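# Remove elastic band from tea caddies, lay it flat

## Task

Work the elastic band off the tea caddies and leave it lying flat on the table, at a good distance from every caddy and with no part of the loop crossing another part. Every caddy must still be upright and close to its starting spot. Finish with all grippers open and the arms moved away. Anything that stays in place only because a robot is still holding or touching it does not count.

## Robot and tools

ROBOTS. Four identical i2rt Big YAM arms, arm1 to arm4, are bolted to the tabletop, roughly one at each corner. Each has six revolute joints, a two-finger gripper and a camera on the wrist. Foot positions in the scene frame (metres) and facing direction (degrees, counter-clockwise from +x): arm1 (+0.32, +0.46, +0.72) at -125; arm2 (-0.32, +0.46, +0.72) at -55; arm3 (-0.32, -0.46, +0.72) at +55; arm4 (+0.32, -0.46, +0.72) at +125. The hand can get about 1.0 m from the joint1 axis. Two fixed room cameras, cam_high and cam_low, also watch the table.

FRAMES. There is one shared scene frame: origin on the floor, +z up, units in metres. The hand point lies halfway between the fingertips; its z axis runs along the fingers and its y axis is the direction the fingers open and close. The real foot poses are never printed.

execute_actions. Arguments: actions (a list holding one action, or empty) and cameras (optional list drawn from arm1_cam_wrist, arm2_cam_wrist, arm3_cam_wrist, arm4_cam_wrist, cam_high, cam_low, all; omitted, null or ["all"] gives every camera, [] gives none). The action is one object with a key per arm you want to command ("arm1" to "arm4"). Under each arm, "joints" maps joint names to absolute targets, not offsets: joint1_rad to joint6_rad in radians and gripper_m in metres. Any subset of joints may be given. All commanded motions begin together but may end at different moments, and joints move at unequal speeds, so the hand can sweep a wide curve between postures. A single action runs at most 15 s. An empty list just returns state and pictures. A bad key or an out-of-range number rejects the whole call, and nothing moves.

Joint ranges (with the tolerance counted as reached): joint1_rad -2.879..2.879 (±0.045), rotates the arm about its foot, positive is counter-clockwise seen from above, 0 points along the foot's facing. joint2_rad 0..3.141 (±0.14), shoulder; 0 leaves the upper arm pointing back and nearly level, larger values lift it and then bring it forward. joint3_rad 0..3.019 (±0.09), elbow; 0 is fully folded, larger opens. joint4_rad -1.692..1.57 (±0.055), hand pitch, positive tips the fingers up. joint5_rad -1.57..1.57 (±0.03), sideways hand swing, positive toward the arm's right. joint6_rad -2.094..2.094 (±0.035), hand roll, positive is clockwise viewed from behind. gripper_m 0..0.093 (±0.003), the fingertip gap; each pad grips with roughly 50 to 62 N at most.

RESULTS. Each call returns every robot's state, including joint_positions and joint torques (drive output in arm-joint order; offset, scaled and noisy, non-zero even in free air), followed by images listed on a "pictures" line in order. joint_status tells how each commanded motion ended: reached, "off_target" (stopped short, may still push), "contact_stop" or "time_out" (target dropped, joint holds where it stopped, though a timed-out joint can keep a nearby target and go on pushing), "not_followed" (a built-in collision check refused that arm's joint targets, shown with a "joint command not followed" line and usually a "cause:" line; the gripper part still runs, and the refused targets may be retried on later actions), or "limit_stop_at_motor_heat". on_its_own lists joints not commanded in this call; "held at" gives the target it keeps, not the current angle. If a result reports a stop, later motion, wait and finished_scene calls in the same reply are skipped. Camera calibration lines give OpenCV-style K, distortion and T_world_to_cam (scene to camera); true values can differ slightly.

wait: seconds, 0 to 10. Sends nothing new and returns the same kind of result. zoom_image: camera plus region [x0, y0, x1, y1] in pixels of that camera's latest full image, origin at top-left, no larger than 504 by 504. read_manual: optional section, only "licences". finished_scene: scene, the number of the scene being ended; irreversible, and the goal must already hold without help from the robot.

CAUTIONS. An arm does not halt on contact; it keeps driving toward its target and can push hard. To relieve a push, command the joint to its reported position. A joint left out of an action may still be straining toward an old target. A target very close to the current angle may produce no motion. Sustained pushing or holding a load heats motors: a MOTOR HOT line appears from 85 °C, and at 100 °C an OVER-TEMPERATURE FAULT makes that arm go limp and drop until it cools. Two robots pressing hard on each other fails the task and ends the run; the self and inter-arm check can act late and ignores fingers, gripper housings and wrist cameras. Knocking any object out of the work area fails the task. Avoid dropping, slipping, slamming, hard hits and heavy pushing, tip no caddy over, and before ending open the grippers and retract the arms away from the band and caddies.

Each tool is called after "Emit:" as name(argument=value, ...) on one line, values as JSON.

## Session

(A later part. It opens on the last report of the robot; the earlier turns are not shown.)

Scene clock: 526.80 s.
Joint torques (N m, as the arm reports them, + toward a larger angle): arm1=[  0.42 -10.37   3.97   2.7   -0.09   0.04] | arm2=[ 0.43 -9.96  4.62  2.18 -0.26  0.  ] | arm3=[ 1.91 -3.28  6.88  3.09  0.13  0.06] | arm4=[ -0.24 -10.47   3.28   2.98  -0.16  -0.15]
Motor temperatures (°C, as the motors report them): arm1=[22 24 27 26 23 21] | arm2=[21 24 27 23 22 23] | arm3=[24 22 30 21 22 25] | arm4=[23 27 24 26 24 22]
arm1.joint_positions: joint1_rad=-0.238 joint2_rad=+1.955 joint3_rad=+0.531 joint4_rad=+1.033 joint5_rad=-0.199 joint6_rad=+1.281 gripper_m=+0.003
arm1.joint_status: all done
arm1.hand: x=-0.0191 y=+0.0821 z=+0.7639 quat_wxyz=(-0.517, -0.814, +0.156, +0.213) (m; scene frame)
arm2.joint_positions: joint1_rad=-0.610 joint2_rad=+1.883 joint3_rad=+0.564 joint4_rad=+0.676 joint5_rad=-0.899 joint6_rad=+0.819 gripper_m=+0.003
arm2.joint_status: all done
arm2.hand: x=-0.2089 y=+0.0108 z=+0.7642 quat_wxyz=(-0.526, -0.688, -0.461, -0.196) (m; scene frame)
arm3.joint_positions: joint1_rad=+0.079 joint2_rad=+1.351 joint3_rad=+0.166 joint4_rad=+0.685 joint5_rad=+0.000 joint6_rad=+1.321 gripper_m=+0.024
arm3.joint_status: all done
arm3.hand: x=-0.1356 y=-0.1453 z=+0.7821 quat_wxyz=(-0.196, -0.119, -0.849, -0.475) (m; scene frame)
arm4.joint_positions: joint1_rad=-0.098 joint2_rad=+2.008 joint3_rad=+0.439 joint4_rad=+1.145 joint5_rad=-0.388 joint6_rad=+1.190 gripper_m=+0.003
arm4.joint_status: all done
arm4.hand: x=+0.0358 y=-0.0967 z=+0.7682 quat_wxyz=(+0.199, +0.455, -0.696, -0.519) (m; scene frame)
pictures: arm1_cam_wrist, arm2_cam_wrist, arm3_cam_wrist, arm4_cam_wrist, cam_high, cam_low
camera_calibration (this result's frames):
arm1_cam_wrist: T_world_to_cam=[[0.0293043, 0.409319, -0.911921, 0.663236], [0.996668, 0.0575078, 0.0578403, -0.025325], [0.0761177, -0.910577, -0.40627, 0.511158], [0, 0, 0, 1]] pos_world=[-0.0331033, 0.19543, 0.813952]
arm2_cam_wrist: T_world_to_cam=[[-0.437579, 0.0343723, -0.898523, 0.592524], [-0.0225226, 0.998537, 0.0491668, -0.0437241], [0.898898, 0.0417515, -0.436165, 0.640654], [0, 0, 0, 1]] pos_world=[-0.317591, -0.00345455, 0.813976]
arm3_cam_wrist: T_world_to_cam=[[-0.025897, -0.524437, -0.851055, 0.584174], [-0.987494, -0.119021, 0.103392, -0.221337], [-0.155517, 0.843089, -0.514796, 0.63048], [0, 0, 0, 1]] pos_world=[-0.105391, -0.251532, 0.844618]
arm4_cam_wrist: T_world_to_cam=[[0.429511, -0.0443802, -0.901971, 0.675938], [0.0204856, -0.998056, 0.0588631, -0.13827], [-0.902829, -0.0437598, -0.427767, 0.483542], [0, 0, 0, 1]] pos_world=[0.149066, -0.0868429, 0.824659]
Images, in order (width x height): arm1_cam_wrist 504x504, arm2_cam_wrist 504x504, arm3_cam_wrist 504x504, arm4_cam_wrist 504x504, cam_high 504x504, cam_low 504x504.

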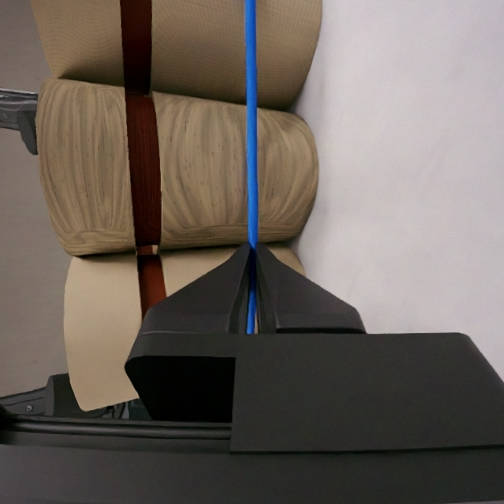

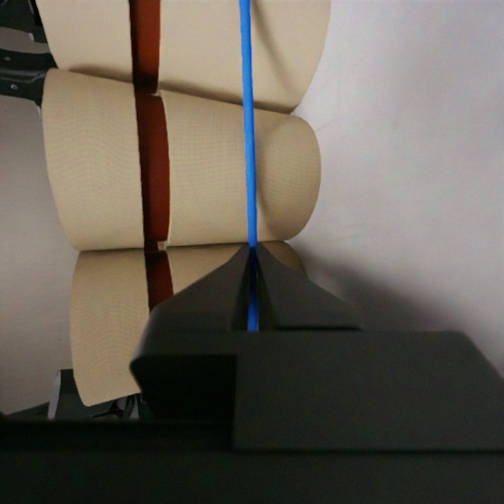

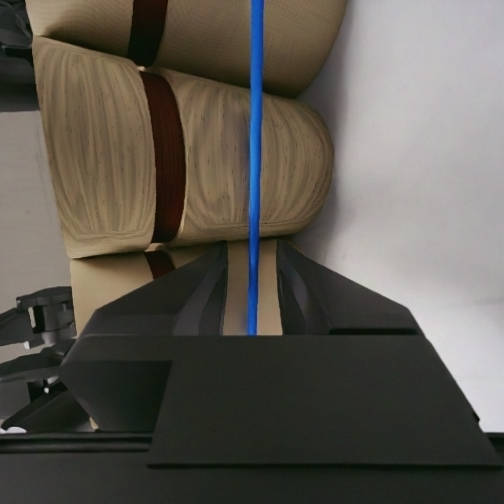

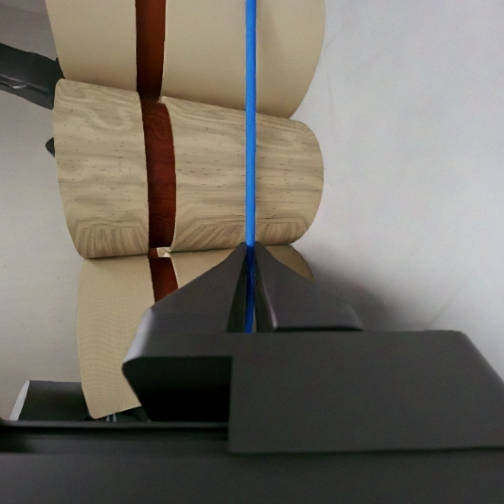

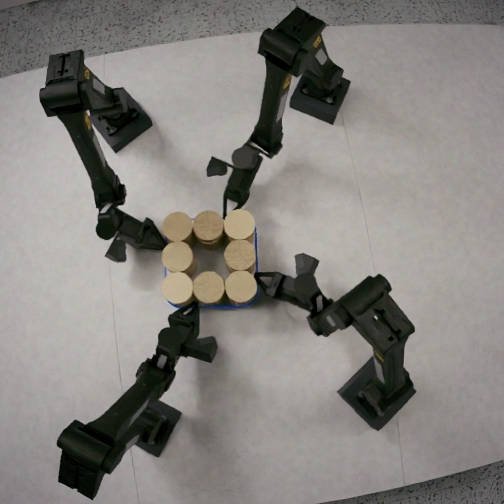

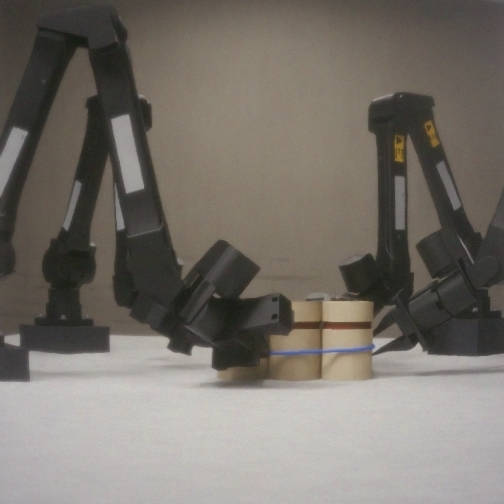

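Emit:
execute_actions(actions=[{"arm1":{"joints":{"gripper_m":0.001}},"arm2":{"joints":{"gripper_m":0.001}},"arm3":{"joints":{"gripper_m":0.001}},"arm4":{"joints":{"gripper_m":0.001}}}], cameras=["arm1_cam_wrist","arm3_cam_wrist","cam_high"])

Emit:
zoom_image(camera="arm3_cam_wrist", region=[212, 210, 292, 290])

Emit:
zoom_image(camera="arm1_cam_wrist", region=[212, 210, 292, 290])

Emit:
zoom_image(camera="cam_high", region=[170, 285, 220, 335])

Scene clock: 554.07 s.
Joint torques (N m, as the arm reports them, + toward a larger angle): arm1=[  0.42 -10.33   3.97   2.69  -0.09   0.05] | arm2=[ 0.66 -9.82  4.68  2.2  -0.32 -0.05] | arm3=[ 1.86 -3.22  6.94  2.96  0.12  0.07] | arm4=[ -0.48 -10.37   3.18   2.98  -0.17  -0.12]
Motor temperatures (°C, as the motors report them): arm1=[22 24 27 26 23 21] | arm2=[21 24 27 23 22 23] | arm3=[24 22 30 21 22 25] | arm4=[23 27 24 26 24 22]
arm1.joint_positions: joint1_rad=-0.238 joint2_rad=+1.955 joint3_rad=+0.531 joint4_rad=+1.033 joint5_rad=-0.199 joint6_rad=+1.281 gripper_m=+0.003
arm1.joint_status: all done
arm1.hand: x=-0.0191 y=+0.0821 z=+0.7639 quat_wxyz=(-0.517, -0.814, +0.156, +0.213) (m; scene frame)
arm2.joint_positions: joint1_rad=-0.610 joint2_rad=+1.883 joint3_rad=+0.564 joint4_rad=+0.676 joint5_rad=-0.899 joint6_rad=+0.819 gripper_m=+0.003
arm2.joint_status: all done
arm2.hand: x=-0.2089 y=+0.0108 z=+0.7642 quat_wxyz=(-0.526, -0.688, -0.461, -0.196) (m; scene frame)
arm3.joint_positions: joint1_rad=+0.079 joint2_rad=+1.351 joint3_rad=+0.166 joint4_rad=+0.685 joint5_rad=+0.000 joint6_rad=+1.321 gripper_m=+0.002
arm3.joint_status: all done
arm3.hand: x=-0.1356 y=-0.1453 z=+0.7821 quat_wxyz=(-0.196, -0.119, -0.849, -0.475) (m; scene frame)
arm4.joint_positions: joint1_rad=-0.098 joint2_rad=+2.008 joint3_rad=+0.439 joint4_rad=+1.145 joint5_rad=-0.388 joint6_rad=+1.190 gripper_m=+0.003
arm4.joint_status: all done
arm4.hand: x=+0.0358 y=-0.0967 z=+0.7682 quat_wxyz=(+0.199, +0.455, -0.696, -0.519) (m; scene frame)
pictures: arm1_cam_wrist, arm3_cam_wrist, cam_high
camera_calibration (this result's frames):
arm1_cam_wrist: T_world_to_cam=[[0.0293043, 0.409319, -0.911921, 0.663236], [0.996668, 0.0575078, 0.0578403, -0.025325], [0.0761177, -0.910577, -0.40627, 0.511158], [0, 0, 0, 1]] pos_world=[-0.0331033, 0.19543, 0.813952]
arm3_cam_wrist: T_world_to_cam=[[-0.025897, -0.524437, -0.851055, 0.584174], [-0.987494, -0.119021, 0.103392, -0.221337], [-0.155517, 0.843089, -0.514796, 0.63048], [0, 0, 0, 1]] pos_world=[-0.105391, -0.251532, 0.844618]
Images, in order (width x height): arm1_cam_wrist 504x504, arm3_cam_wrist 504x504, cam_high 504x504.

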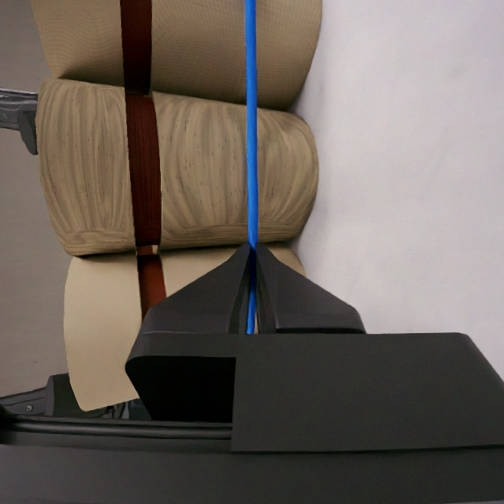

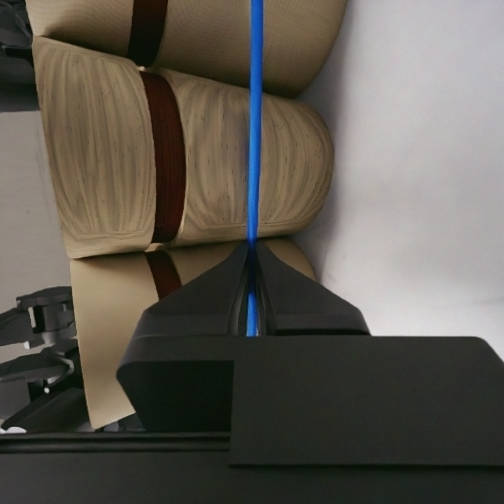

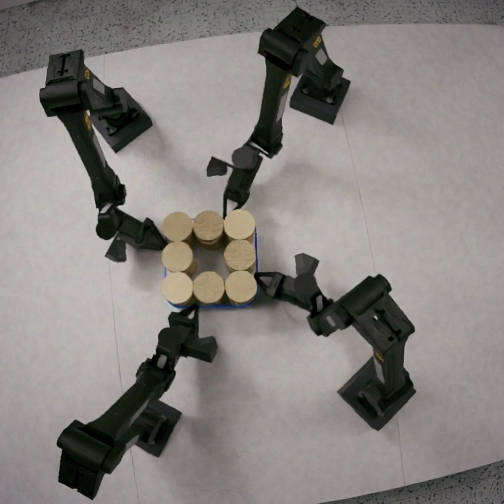

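Region (212, 210, 292, 290) of arm3_cam_wrist's 504x504 image, scaled by 6.300, with more detail than that image has.

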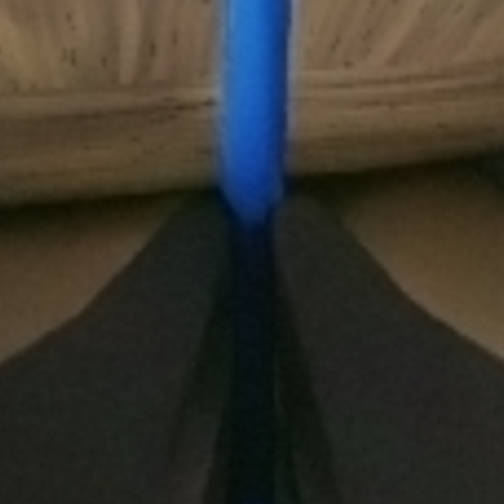

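Region (212, 210, 292, 290) of arm1_cam_wrist's 504x504 image, scaled by 6.300, with more detail than that image has.

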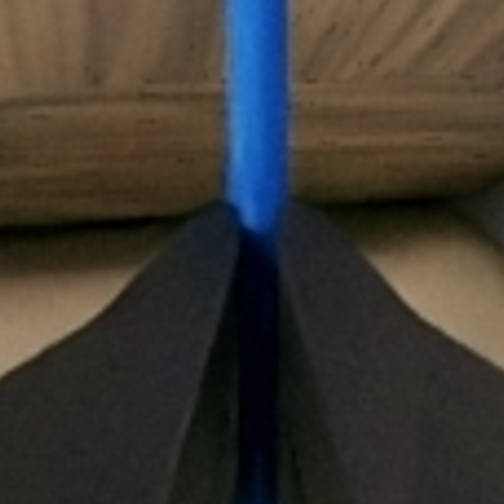

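Region (170, 285, 220, 335) of cam_high's 504x504 image, scaled by 10.080, with more detail than that image has.

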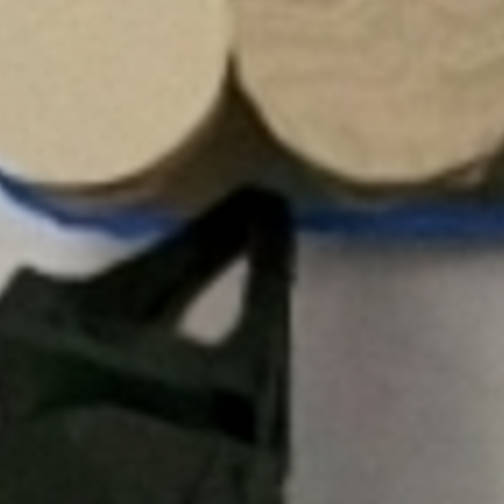

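Emit:
execute_actions(actions=[])

Scene clock: 573.03 s.
Joint torques (N m, as the arm reports them, + toward a larger angle): arm1=[  0.43 -10.38   3.98   2.69  -0.09   0.04] | arm2=[ 0.6  -9.5   4.55  2.17 -0.32 -0.01] | arm3=[ 2.04 -2.96  6.87  3.09  0.12  0.07] | arm4=[ -0.34 -10.23   3.19   2.87  -0.18  -0.14]
Motor temperatures (°C, as the motors report them): arm1=[22 24 27 26 23 21] | arm2=[21 25 27 23 22 23] | arm3=[24 22 30 21 22 25] | arm4=[23 27 24 26 24 22]
arm1.joint_positions: joint1_rad=-0.238 joint2_rad=+1.955 joint3_rad=+0.531 joint4_rad=+1.033 joint5_rad=-0.199 joint6_rad=+1.281 gripper_m=+0.003
arm1.joint_status: all done
arm1.hand: x=-0.0191 y=+0.0821 z=+0.7639 quat_wxyz=(-0.517, -0.814, +0.156, +0.213) (m; scene frame)
arm2.joint_positions: joint1_rad=-0.610 joint2_rad=+1.883 joint3_rad=+0.564 joint4_rad=+0.676 joint5_rad=-0.899 joint6_rad=+0.819 gripper_m=+0.003
arm2.joint_status: all done
arm2.hand: x=-0.2089 y=+0.0108 z=+0.7642 quat_wxyz=(-0.526, -0.688, -0.461, -0.196) (m; scene frame)
arm3.joint_positions: joint1_rad=+0.079 joint2_rad=+1.351 joint3_rad=+0.166 joint4_rad=+0.685 joint5_rad=+0.000 joint6_rad=+1.321 gripper_m=+0.002
arm3.joint_status: all done
arm3.hand: x=-0.1356 y=-0.1453 z=+0.7821 quat_wxyz=(-0.196, -0.119, -0.849, -0.475) (m; scene frame)
arm4.joint_positions: joint1_rad=-0.098 joint2_rad=+2.008 joint3_rad=+0.439 joint4_rad=+1.145 joint5_rad=-0.388 joint6_rad=+1.190 gripper_m=+0.003
arm4.joint_status: all done
arm4.hand: x=+0.0358 y=-0.0967 z=+0.7682 quat_wxyz=(+0.199, +0.455, -0.696, -0.519) (m; scene frame)
pictures: arm1_cam_wrist, arm2_cam_wrist, arm3_cam_wrist, arm4_cam_wrist, cam_high, cam_low
camera_calibration (this result's frames):
arm1_cam_wrist: T_world_to_cam=[[0.0293043, 0.409319, -0.911921, 0.663236], [0.996668, 0.0575078, 0.0578403, -0.025325], [0.0761177, -0.910577, -0.40627, 0.511158], [0, 0, 0, 1]] pos_world=[-0.0331033, 0.19543, 0.813952]
arm2_cam_wrist: T_world_to_cam=[[-0.437579, 0.0343723, -0.898523, 0.592524], [-0.0225226, 0.998537, 0.0491668, -0.0437241], [0.898898, 0.0417515, -0.436165, 0.640654], [0, 0, 0, 1]] pos_world=[-0.317591, -0.00345455, 0.813976]
arm3_cam_wrist: T_world_to_cam=[[-0.025897, -0.524437, -0.851055, 0.584174], [-0.987494, -0.119021, 0.103392, -0.221337], [-0.155517, 0.843089, -0.514796, 0.63048], [0, 0, 0, 1]] pos_world=[-0.105391, -0.251532, 0.844618]
arm4_cam_wrist: T_world_to_cam=[[0.429511, -0.0443802, -0.901971, 0.675938], [0.0204856, -0.998056, 0.0588631, -0.13827], [-0.902829, -0.0437598, -0.427767, 0.483542], [0, 0, 0, 1]] pos_world=[0.149066, -0.0868429, 0.824659]
Images, in order (width x height): arm1_cam_wrist 504x504, arm2_cam_wrist 504x504, arm3_cam_wrist 504x504, arm4_cam_wrist 504x504, cam_high 504x504, cam_low 504x504.

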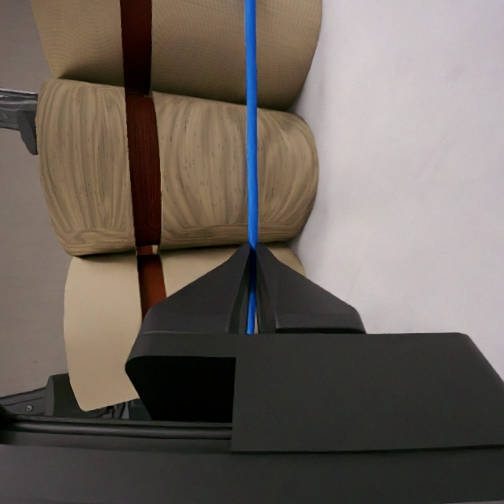

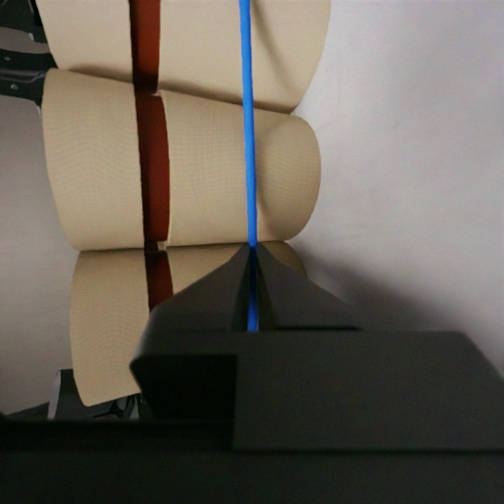

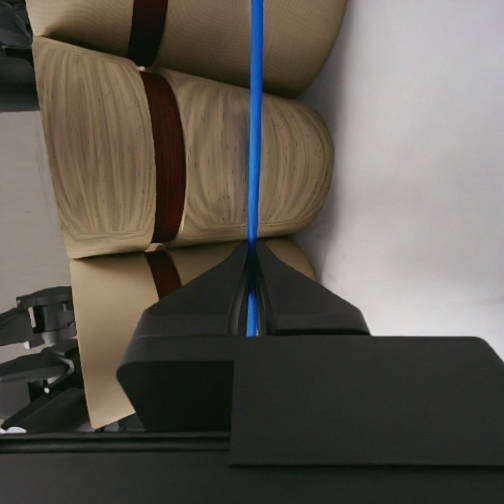

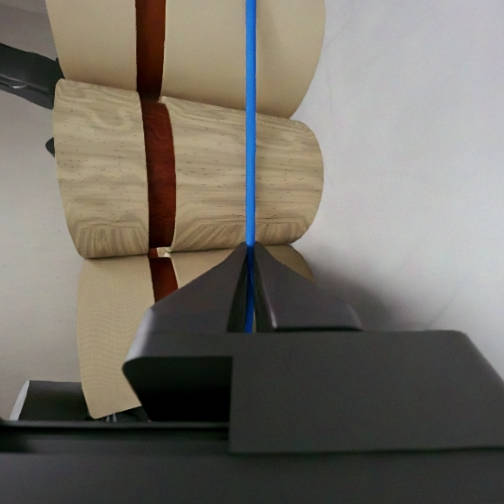

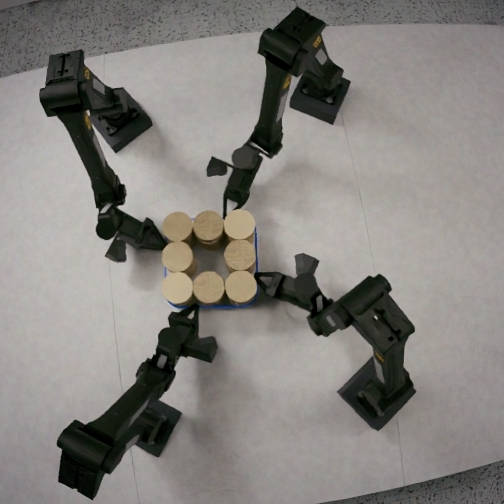

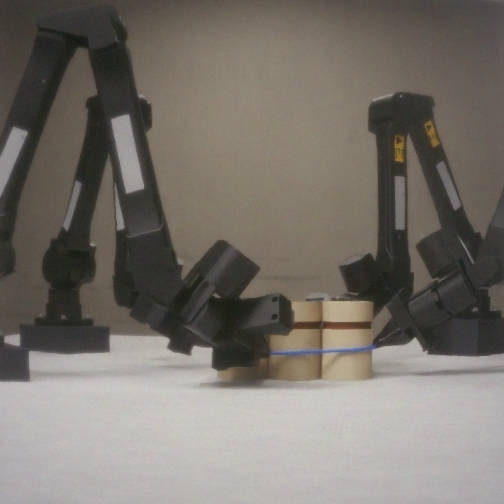

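Emit:
execute_actions(actions=[{"arm1": {"joints": {"joint2_rad": 1.930, "joint3_rad": 0.452, "joint4_rad": 1.119, "gripper_m": 0.0}}, "arm2": {"joints": {"joint1_rad": -0.672, "joint2_rad": 1.860, "joint3_rad": 0.513, "joint4_rad": 0.732, "gripper_m": 0.0}}, "arm3": {"joints": {"joint2_rad": 1.256, "joint3_rad": 0.100, "joint4_rad": 0.688, "gripper_m": 0.0}}, "arm4": {"joints": {"joint1_rad": -0.130, "joint3_rad": 0.370, "joint4_rad": 1.237, "gripper_m": 0.0}}}])

Scene clock: 694.00 s.
Joint torques (N m, as the arm reports them, + toward a larger angle): arm1=[  0.39 -11.15   1.15   2.47  -0.08   0.04] | arm2=[ -1.69 -12.39   2.75   1.98  -0.14  -0.03] | arm3=[ 1.81 -4.22  4.29  2.08  0.11  0.04] | arm4=[-1.78 -9.45  0.73  2.81 -0.09 -0.14]
Motor temperatures (°C, as the motors report them): arm1=[22 24 27 26 23 21] | arm2=[21 25 27 23 22 23] | arm3=[24 23 30 21 22 25] | arm4=[23 27 24 26 24 22]
arm1.joint_positions: joint1_rad=-0.238 joint2_rad=+1.944 joint3_rad=+0.462 joint4_rad=+1.102 joint5_rad=-0.199 joint6_rad=+1.281 gripper_m=+0.003
arm1.joint_status: all done
arm1.hand: x=-0.0018 y=+0.0990 z=+0.7663 quat_wxyz=(-0.521, -0.811, +0.155, +0.216) (m; scene frame)
arm2.joint_positions: joint1_rad=-0.658 joint2_rad=+1.877 joint3_rad=+0.516 joint4_rad=+0.709 joint5_rad=-0.903 joint6_rad=+0.820 gripper_m=+0.003
arm2.joint_status: all done
arm2.hand: x=-0.2284 y=+0.0250 z=+0.7603 quat_wxyz=(-0.527, -0.700, -0.443, -0.188) (m; scene frame)
arm3.joint_positions: joint1_rad=+0.081 joint2_rad=+1.264 joint3_rad=+0.107 joint4_rad=+0.685 joint5_rad=+0.000 joint6_rad=+1.321 gripper_m=+0.002
arm3.joint_status: all done
arm3.hand: x=-0.1462 y=-0.1626 z=+0.7894 quat_wxyz=(-0.200, -0.117, -0.842, -0.487) (m; scene frame)
arm4.joint_positions: joint1_rad=-0.124 joint2_rad=+2.008 joint3_rad=+0.378 joint4_rad=+1.220 joint5_rad=-0.391 joint6_rad=+1.191 gripper_m=+0.003
arm4.joint_status: all done
arm4.hand: x=+0.0556 y=-0.1090 z=+0.7721 quat_wxyz=(+0.193, +0.445, -0.698, -0.527) (m; scene frame)
pictures: arm1_cam_wrist, arm2_cam_wrist, arm3_cam_wrist, arm4_cam_wrist, cam_high, cam_low
camera_calibration (this result's frames):
arm1_cam_wrist: T_world_to_cam=[[0.0213506, 0.401526, -0.915599, 0.661626], [0.997137, 0.0578912, 0.0486395, -0.0366764], [0.0725351, -0.914016, -0.399141, 0.521112], [0, 0, 0, 1]] pos_world=[-0.0153536, 0.212768, 0.815565]
arm2_cam_wrist: T_world_to_cam=[[-0.431641, 0.0627039, -0.899864, 0.581673], [0.0221195, 0.998017, 0.0589332, -0.0554053], [0.901774, 0.00553342, -0.432171, 0.654408], [0, 0, 0, 1]] pos_world=[-0.337829, 0.0152011, 0.809508]
arm3_cam_wrist: T_world_to_cam=[[-0.0134103, -0.503411, -0.863943, 0.596468], [-0.988696, -0.122362, 0.0866459, -0.222069], [-0.149332, 0.855339, -0.49608, 0.635251], [0, 0, 0, 1]] pos_world=[-0.116696, -0.270259, 0.849691]
arm4_cam_wrist: T_world_to_cam=[[0.421131, -0.0437765, -0.905943, 0.674005], [-0.00302449, -0.998897, 0.0468622, -0.140713], [-0.906995, -0.0169951, -0.420799, 0.500229], [0, 0, 0, 1]] pos_world=[0.169436, -0.102551, 0.8277]
Images, in order (width x height): arm1_cam_wrist 504x504, arm2_cam_wrist 504x504, arm3_cam_wrist 504x504, arm4_cam_wrist 504x504, cam_high 504x504, cam_low 504x504.

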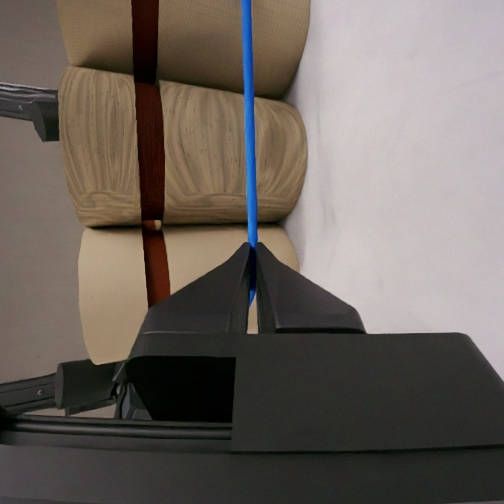

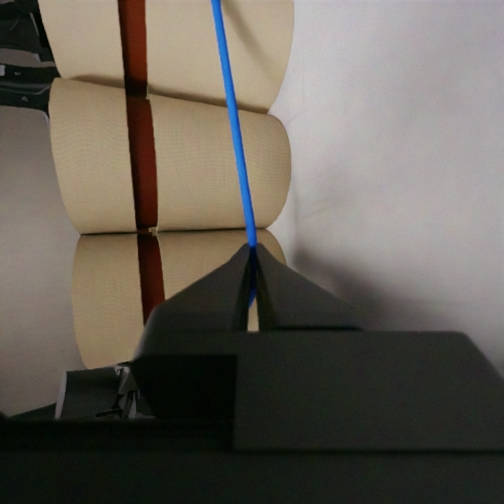

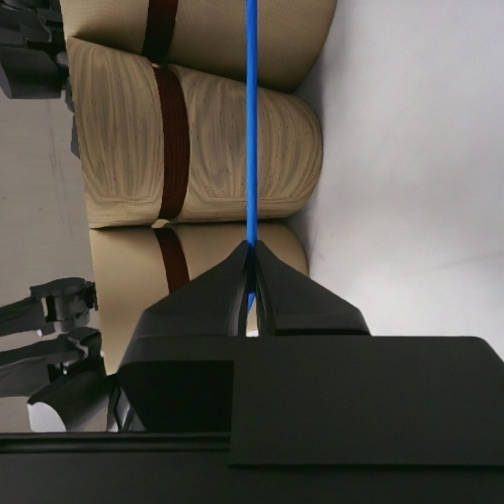

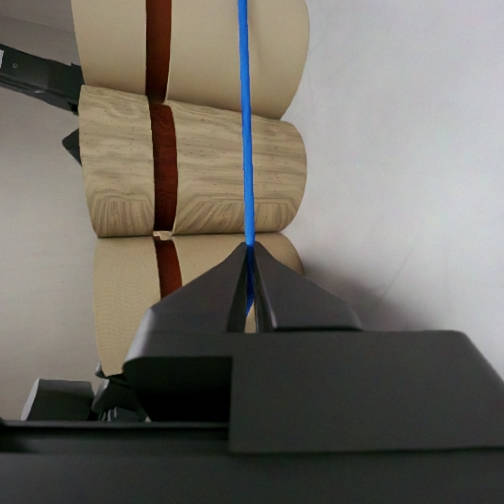

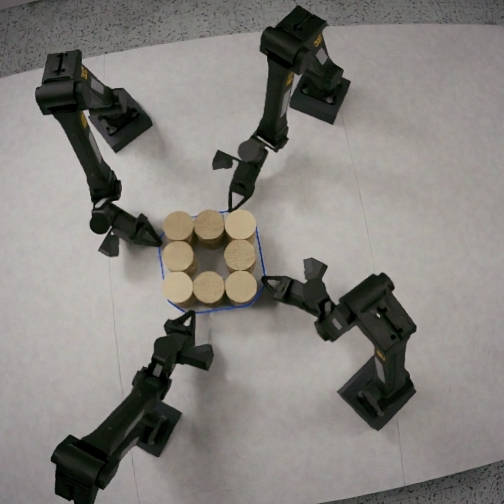

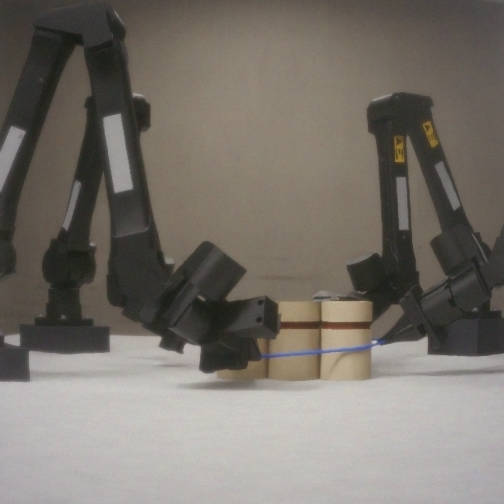

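Emit:
zoom_image(camera="cam_high", region=[130, 180, 300, 350])

Region (130, 180, 300, 350) of cam_high's 504x504 image, scaled by 2.965, with more detail than that image has.

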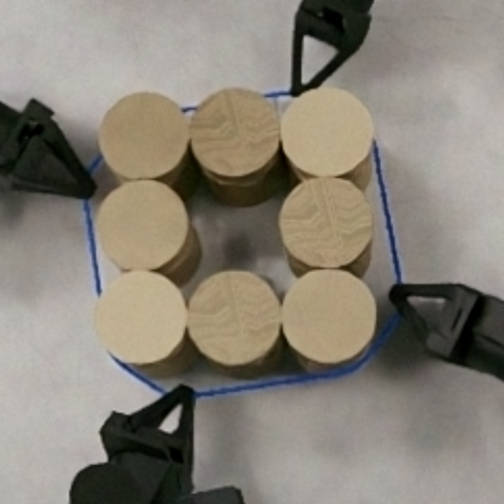

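Emit:
execute_actions(actions=[{"arm1": {"joints": {"joint1_rad": -0.124, "joint2_rad": 1.907, "joint3_rad": 0.382, "joint4_rad": 1.162, "joint5_rad": -0.05, "joint6_rad": 1.41}}, "arm2": {"joints": {"joint2_rad": 1.790, "joint3_rad": 0.394, "joint4_rad": 0.787, "joint5_rad": -0.862, "joint6_rad": 0.91}}, "arm3": {"joints": {"joint1_rad": 0.281, "joint2_rad": 1.211, "joint3_rad": 0.048, "joint5_rad": 0.15, "joint6_rad": 1.48}}, "arm4": {"joints": {"joint1_rad": -0.013, "joint3_rad": 0.279, "joint4_rad": 1.322, "joint5_rad": -0.25, "joint6_rad": 1.32}}}])

Emit:
zoom_image(camera="cam_high", region=[130, 180, 300, 350])

Scene clock: 768.63 s.
Joint torques (N m, as the arm reports them, + toward a larger angle): arm1=[ -0.28 -10.22  -0.04   2.3   -0.11   0.04] | arm2=[-0.99 -9.58  2.37  1.88  0.03 -0.01] | arm3=[ 2.02 -3.35  3.66  2.    0.14  0.05] | arm4=[-1.16 -9.08 -1.37  2.63  0.01 -0.16]
Motor temperatures (°C, as the motors report them): arm1=[22 25 26 26 23 21] | arm2=[21 25 26 23 22 23] | arm3=[24 23 29 21 22 25] | arm4=[23 27 24 26 24 22]
arm1.joint_positions: joint1_rad=-0.127 joint2_rad=+1.916 joint3_rad=+0.404 joint4_rad=+1.151 joint5_rad=-0.047 joint6_rad=+1.396 gripper_m=+0.003
arm1.joint_status: all done
arm1.hand: x=+0.0304 y=+0.0943 z=+0.7744 quat_wxyz=(-0.526, -0.799, +0.197, +0.217) (m; scene frame)
arm2.joint_positions: joint1_rad=-0.658 joint2_rad=+1.794 joint3_rad=+0.405 joint4_rad=+0.768 joint5_rad=-0.870 joint6_rad=+0.895 gripper_m=+0.003
arm2.joint_status: all done
arm2.hand: x=-0.2287 y=+0.0574 z=+0.7737 quat_wxyz=(-0.529, -0.716, -0.416, -0.186) (m; scene frame)
arm3.joint_positions: joint1_rad=+0.264 joint2_rad=+1.220 joint3_rad=+0.065 joint4_rad=+0.685 joint5_rad=+0.151 joint6_rad=+1.472 gripper_m=+0.002
arm3.joint_status: all done
arm3.hand: x=-0.1851 y=-0.1611 z=+0.7881 quat_wxyz=(-0.179, -0.142, -0.836, -0.498) (m; scene frame)
arm4.joint_positions: joint1_rad=-0.008 joint2_rad=+2.008 joint3_rad=+0.301 joint4_rad=+1.312 joint5_rad=-0.253 joint6_rad=+1.310 gripper_m=+0.003
arm4.joint_status: all done
arm4.hand: x=+0.0471 y=-0.1461 z=+0.7753 quat_wxyz=(+0.199, +0.413, -0.719, -0.523) (m; scene frame)
pictures: arm1_cam_wrist, arm2_cam_wrist, arm3_cam_wrist, arm4_cam_wrist, cam_high, cam_low
camera_calibration (this result's frames):
arm1_cam_wrist: T_world_to_cam=[[0.0810045, 0.363078, -0.928231, 0.681817], [0.996513, -0.0108089, 0.0827354, -0.088812], [0.0200062, -0.931696, -0.362687, 0.49271], [0, 0, 0, 1]] pos_world=[0.0234148, 0.210544, 0.818931]
arm2_cam_wrist: T_world_to_cam=[[-0.407703, 0.107089, -0.906813, 0.599886], [0.0750192, 0.99367, 0.0836173, -0.095233], [0.910028, -0.0339373, -0.413156, 0.649779], [0, 0, 0, 1]] pos_world=[-0.339597, 0.0524409, 0.820408]
arm3_cam_wrist: T_world_to_cam=[[-0.0696486, -0.468154, -0.880898, 0.604232], [-0.984765, -0.108775, 0.135669, -0.295941], [-0.159334, 0.876926, -0.453446, 0.595515], [0, 0, 0, 1]] pos_world=[-0.154463, -0.27154, 0.84245]
arm4_cam_wrist: T_world_to_cam=[[0.388897, -0.107713, -0.914963, 0.678058], [-0.0561495, -0.994067, 0.093159, -0.210574], [-0.919568, 0.0151454, -0.392638, 0.476755], [0, 0, 0, 1]] pos_world=[0.162891, -0.14351, 0.827206]
Images, in order (width x height): arm1_cam_wrist 504x504, arm2_cam_wrist 504x504, arm3_cam_wrist 504x504, arm4_cam_wrist 504x504, cam_high 504x504, cam_low 504x504.

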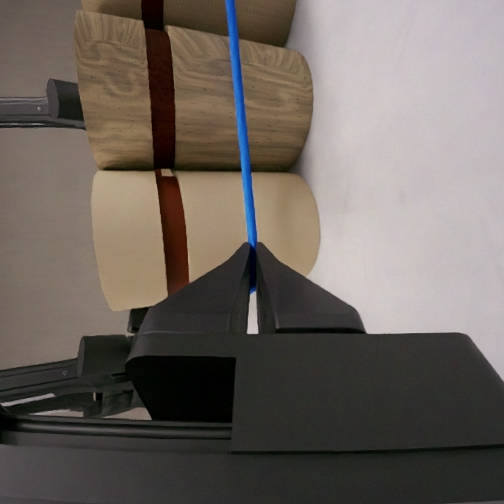

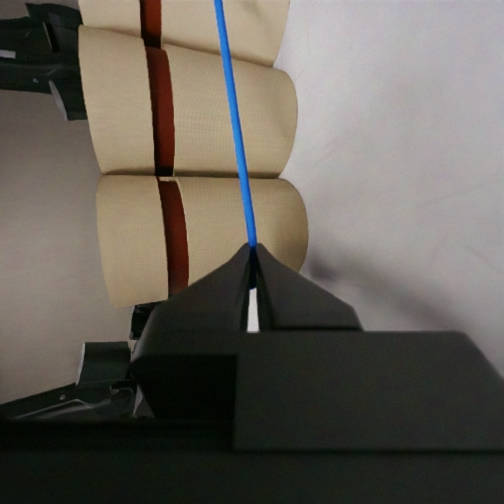

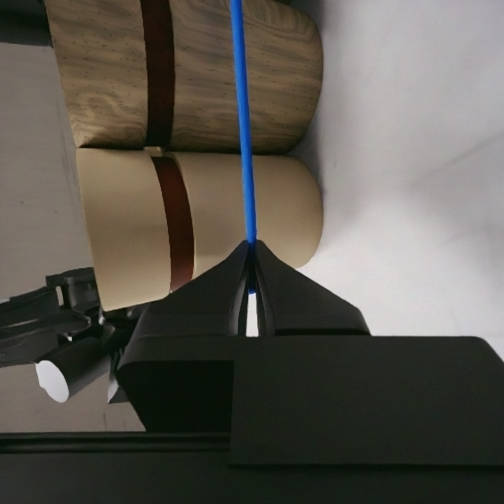

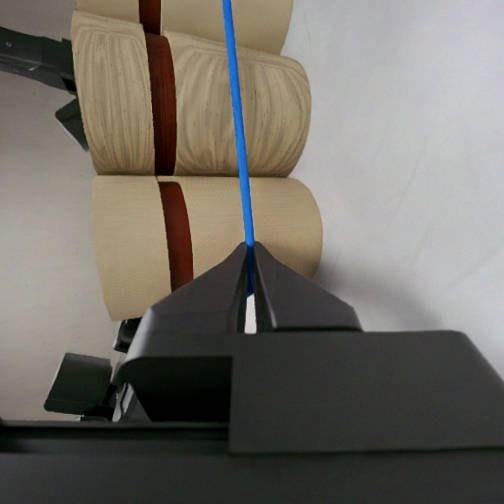

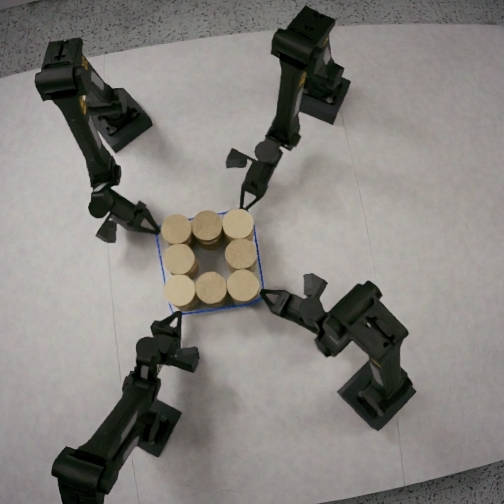

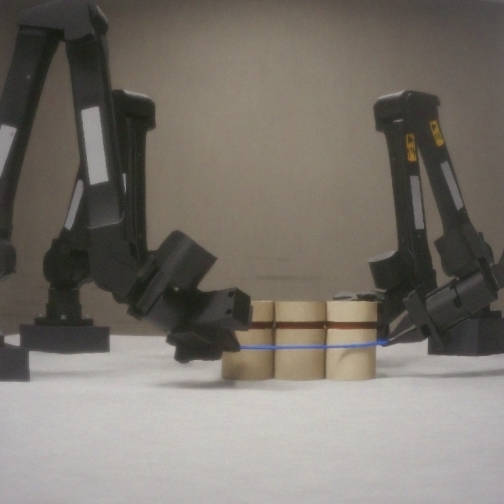

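Region (130, 180, 300, 350) of cam_high's 504x504 image, scaled by 2.965, with more detail than that image has.

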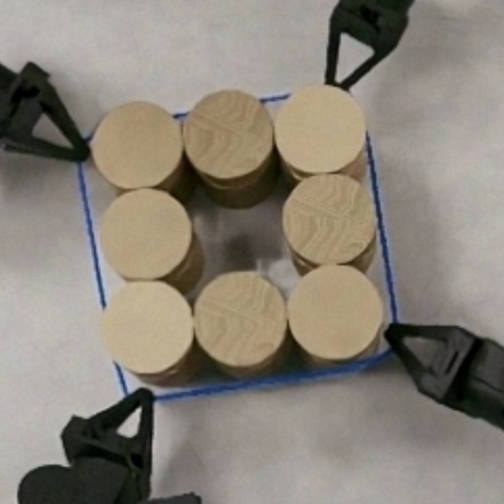

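Emit:
execute_actions(actions=[{"arm1": {"joints": {"joint1_rad": -0.050, "joint3_rad": 0.302, "joint4_rad": 1.223, "joint6_rad": 1.47}}, "arm2": {"joints": {"joint1_rad": -0.680, "joint2_rad": 1.746, "joint3_rad": 0.265, "joint4_rad": 0.853, "joint5_rad": -0.827, "joint6_rad": 0.98}}, "arm3": {"joints": {"joint1_rad": 0.472, "joint3_rad": 0.035, "joint4_rad": 0.650, "joint5_rad": 0.40, "joint6_rad": 1.675}}, "arm4": {"joints": {"joint1_rad": 0.052, "joint3_rad": 0.179, "joint4_rad": 1.371, "joint6_rad": 1.38}}}])

Emit:
zoom_image(camera="cam_high", region=[130, 180, 300, 350])

Scene clock: 889.80 s.
Joint torques (N m, as the arm reports them, + toward a larger angle): arm1=[ 1.25 -9.16 -3.01  1.93 -0.54  0.03] | arm2=[-1.6  -8.25  0.41  1.28  0.11 -0.06] | arm3=[ 2.73 -3.42  2.4   0.58  0.18  0.08] | arm4=[ 0.17 -8.56 -5.33  1.97 -0.42 -0.14]
Motor temperatures (°C, as the motors report them): arm1=[22 25 26 26 23 21] | arm2=[21 25 26 23 22 23] | arm3=[24 23 28 21 22 25] | arm4=[23 27 23 26 24 22]
arm1.joint_positions: joint1_rad=-0.070 joint2_rad=+1.907 joint3_rad=+0.359 joint4_rad=+1.221 joint5_rad=-0.036 joint6_rad=+1.457 gripper_m=+0.003
arm1.joint_status: all done
arm1.hand: x=+0.0582 y=+0.0908 z=+0.7835 quat_wxyz=(-0.549, -0.788, +0.199, +0.196) (m; scene frame)
arm2.joint_positions: joint1_rad=-0.658 joint2_rad=+1.746 joint3_rad=+0.299 joint4_rad=+0.852 joint5_rad=-0.835 joint6_rad=+0.966 gripper_m=+0.003
arm2.joint_status: all done
arm2.hand: x=-0.2294 y=+0.0905 z=+0.7779 quat_wxyz=(-0.529, -0.732, -0.388, -0.185) (m; scene frame)
arm3.joint_positions: joint1_rad=+0.447 joint2_rad=+1.220 joint3_rad=+0.065 joint4_rad=+0.679 joint5_rad=+0.402 joint6_rad=+1.668 gripper_m=+0.002
arm3.joint_status: all done
arm3.hand: x=-0.2026 y=-0.1591 z=+0.7923 quat_wxyz=(-0.189, -0.210, -0.814, -0.508) (m; scene frame)
arm4.joint_positions: joint1_rad=+0.044 joint2_rad=+2.008 joint3_rad=+0.237 joint4_rad=+1.376 joint5_rad=-0.241 joint6_rad=+1.371 gripper_m=+0.003
arm4.joint_status: all done
arm4.hand: x=+0.0473 y=-0.1779 z=+0.7792 quat_wxyz=(+0.224, +0.407, -0.722, -0.512) (m; scene frame)
pictures: arm1_cam_wrist, arm2_cam_wrist, arm3_cam_wrist, arm4_cam_wrist, cam_high, cam_low
camera_calibration (this result's frames):
arm1_cam_wrist: T_world_to_cam=[[0.094218, 0.310655, -0.945841, 0.707136], [0.994202, 0.0200954, 0.105636, -0.137932], [0.0518234, -0.95031, -0.306961, 0.448366], [0, 0, 0, 1]] pos_world=[0.0472719, 0.209183, 0.82104]
arm2_cam_wrist: T_world_to_cam=[[-0.380823, 0.152976, -0.911906, 0.605863], [0.12769, 0.985471, 0.111992, -0.137704], [0.915789, -0.0737922, -0.394823, 0.643908], [0, 0, 0, 1]] pos_world=[-0.341374, 0.0905356, 0.822141]
arm3_cam_wrist: T_world_to_cam=[[-0.161028, -0.399157, -0.902631, 0.61729], [-0.984893, 0.00597763, 0.17306, -0.324999], [-0.0636825, 0.916863, -0.39409, 0.571574], [0, 0, 0, 1]] pos_world=[-0.184289, -0.275716, 0.838681]
arm4_cam_wrist: T_world_to_cam=[[0.362385, -0.139356, -0.921551, 0.678881], [-0.0345834, -0.990088, 0.136121, -0.276396], [-0.931386, -0.0174578, -0.363613, 0.451049], [0, 0, 0, 1]] pos_world=[0.164525, -0.171176, 0.827254]
Images, in order (width x height): arm1_cam_wrist 504x504, arm2_cam_wrist 504x504, arm3_cam_wrist 504x504, arm4_cam_wrist 504x504, cam_high 504x504, cam_low 504x504.

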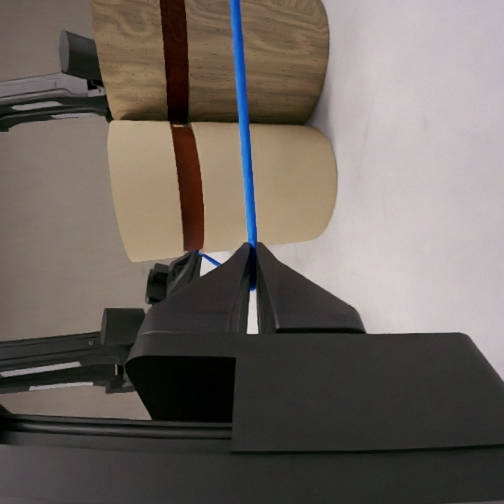

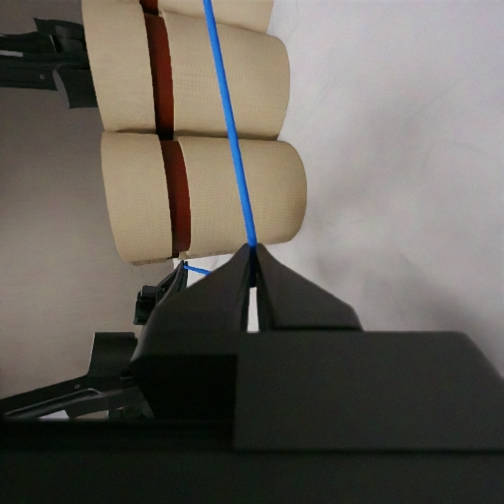

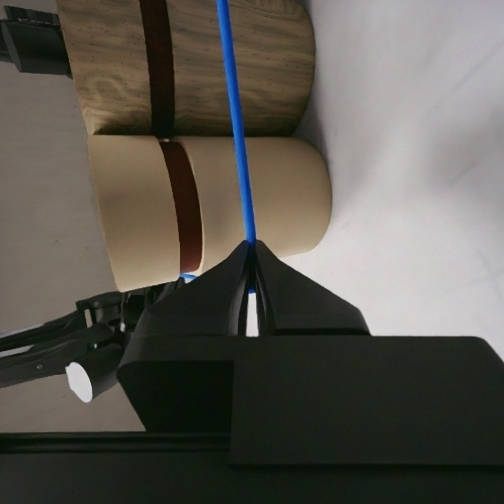

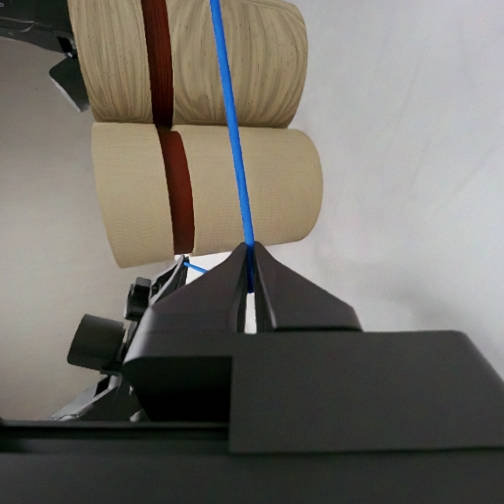

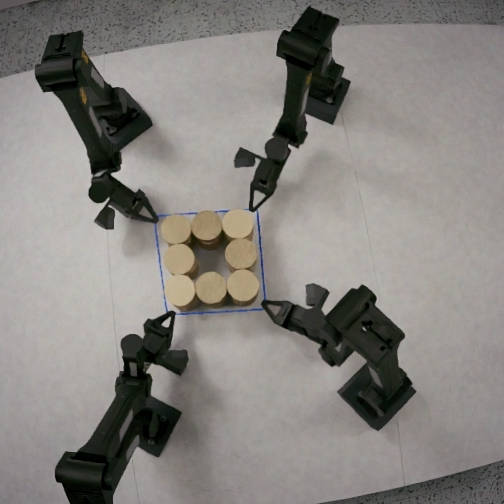

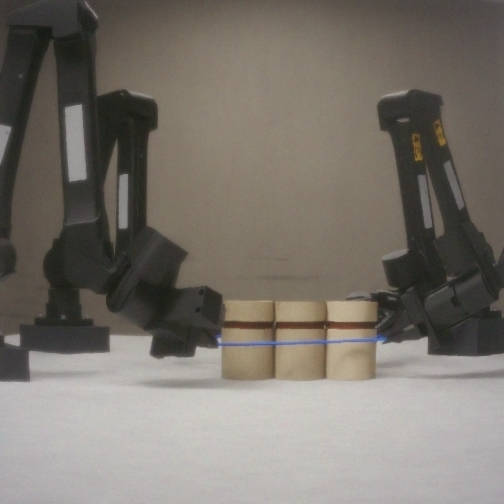

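Region (130, 180, 300, 350) of cam_high's 504x504 image, scaled by 2.965, with more detail than that image has.

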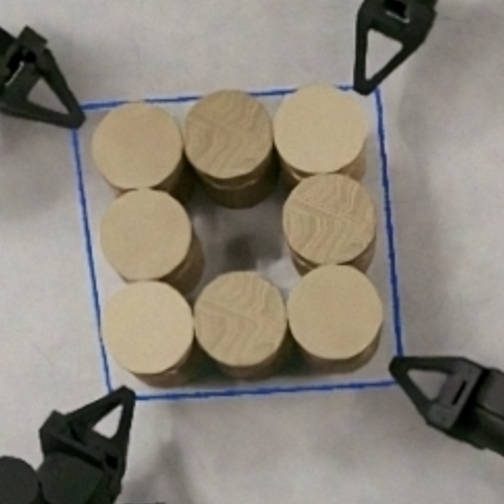

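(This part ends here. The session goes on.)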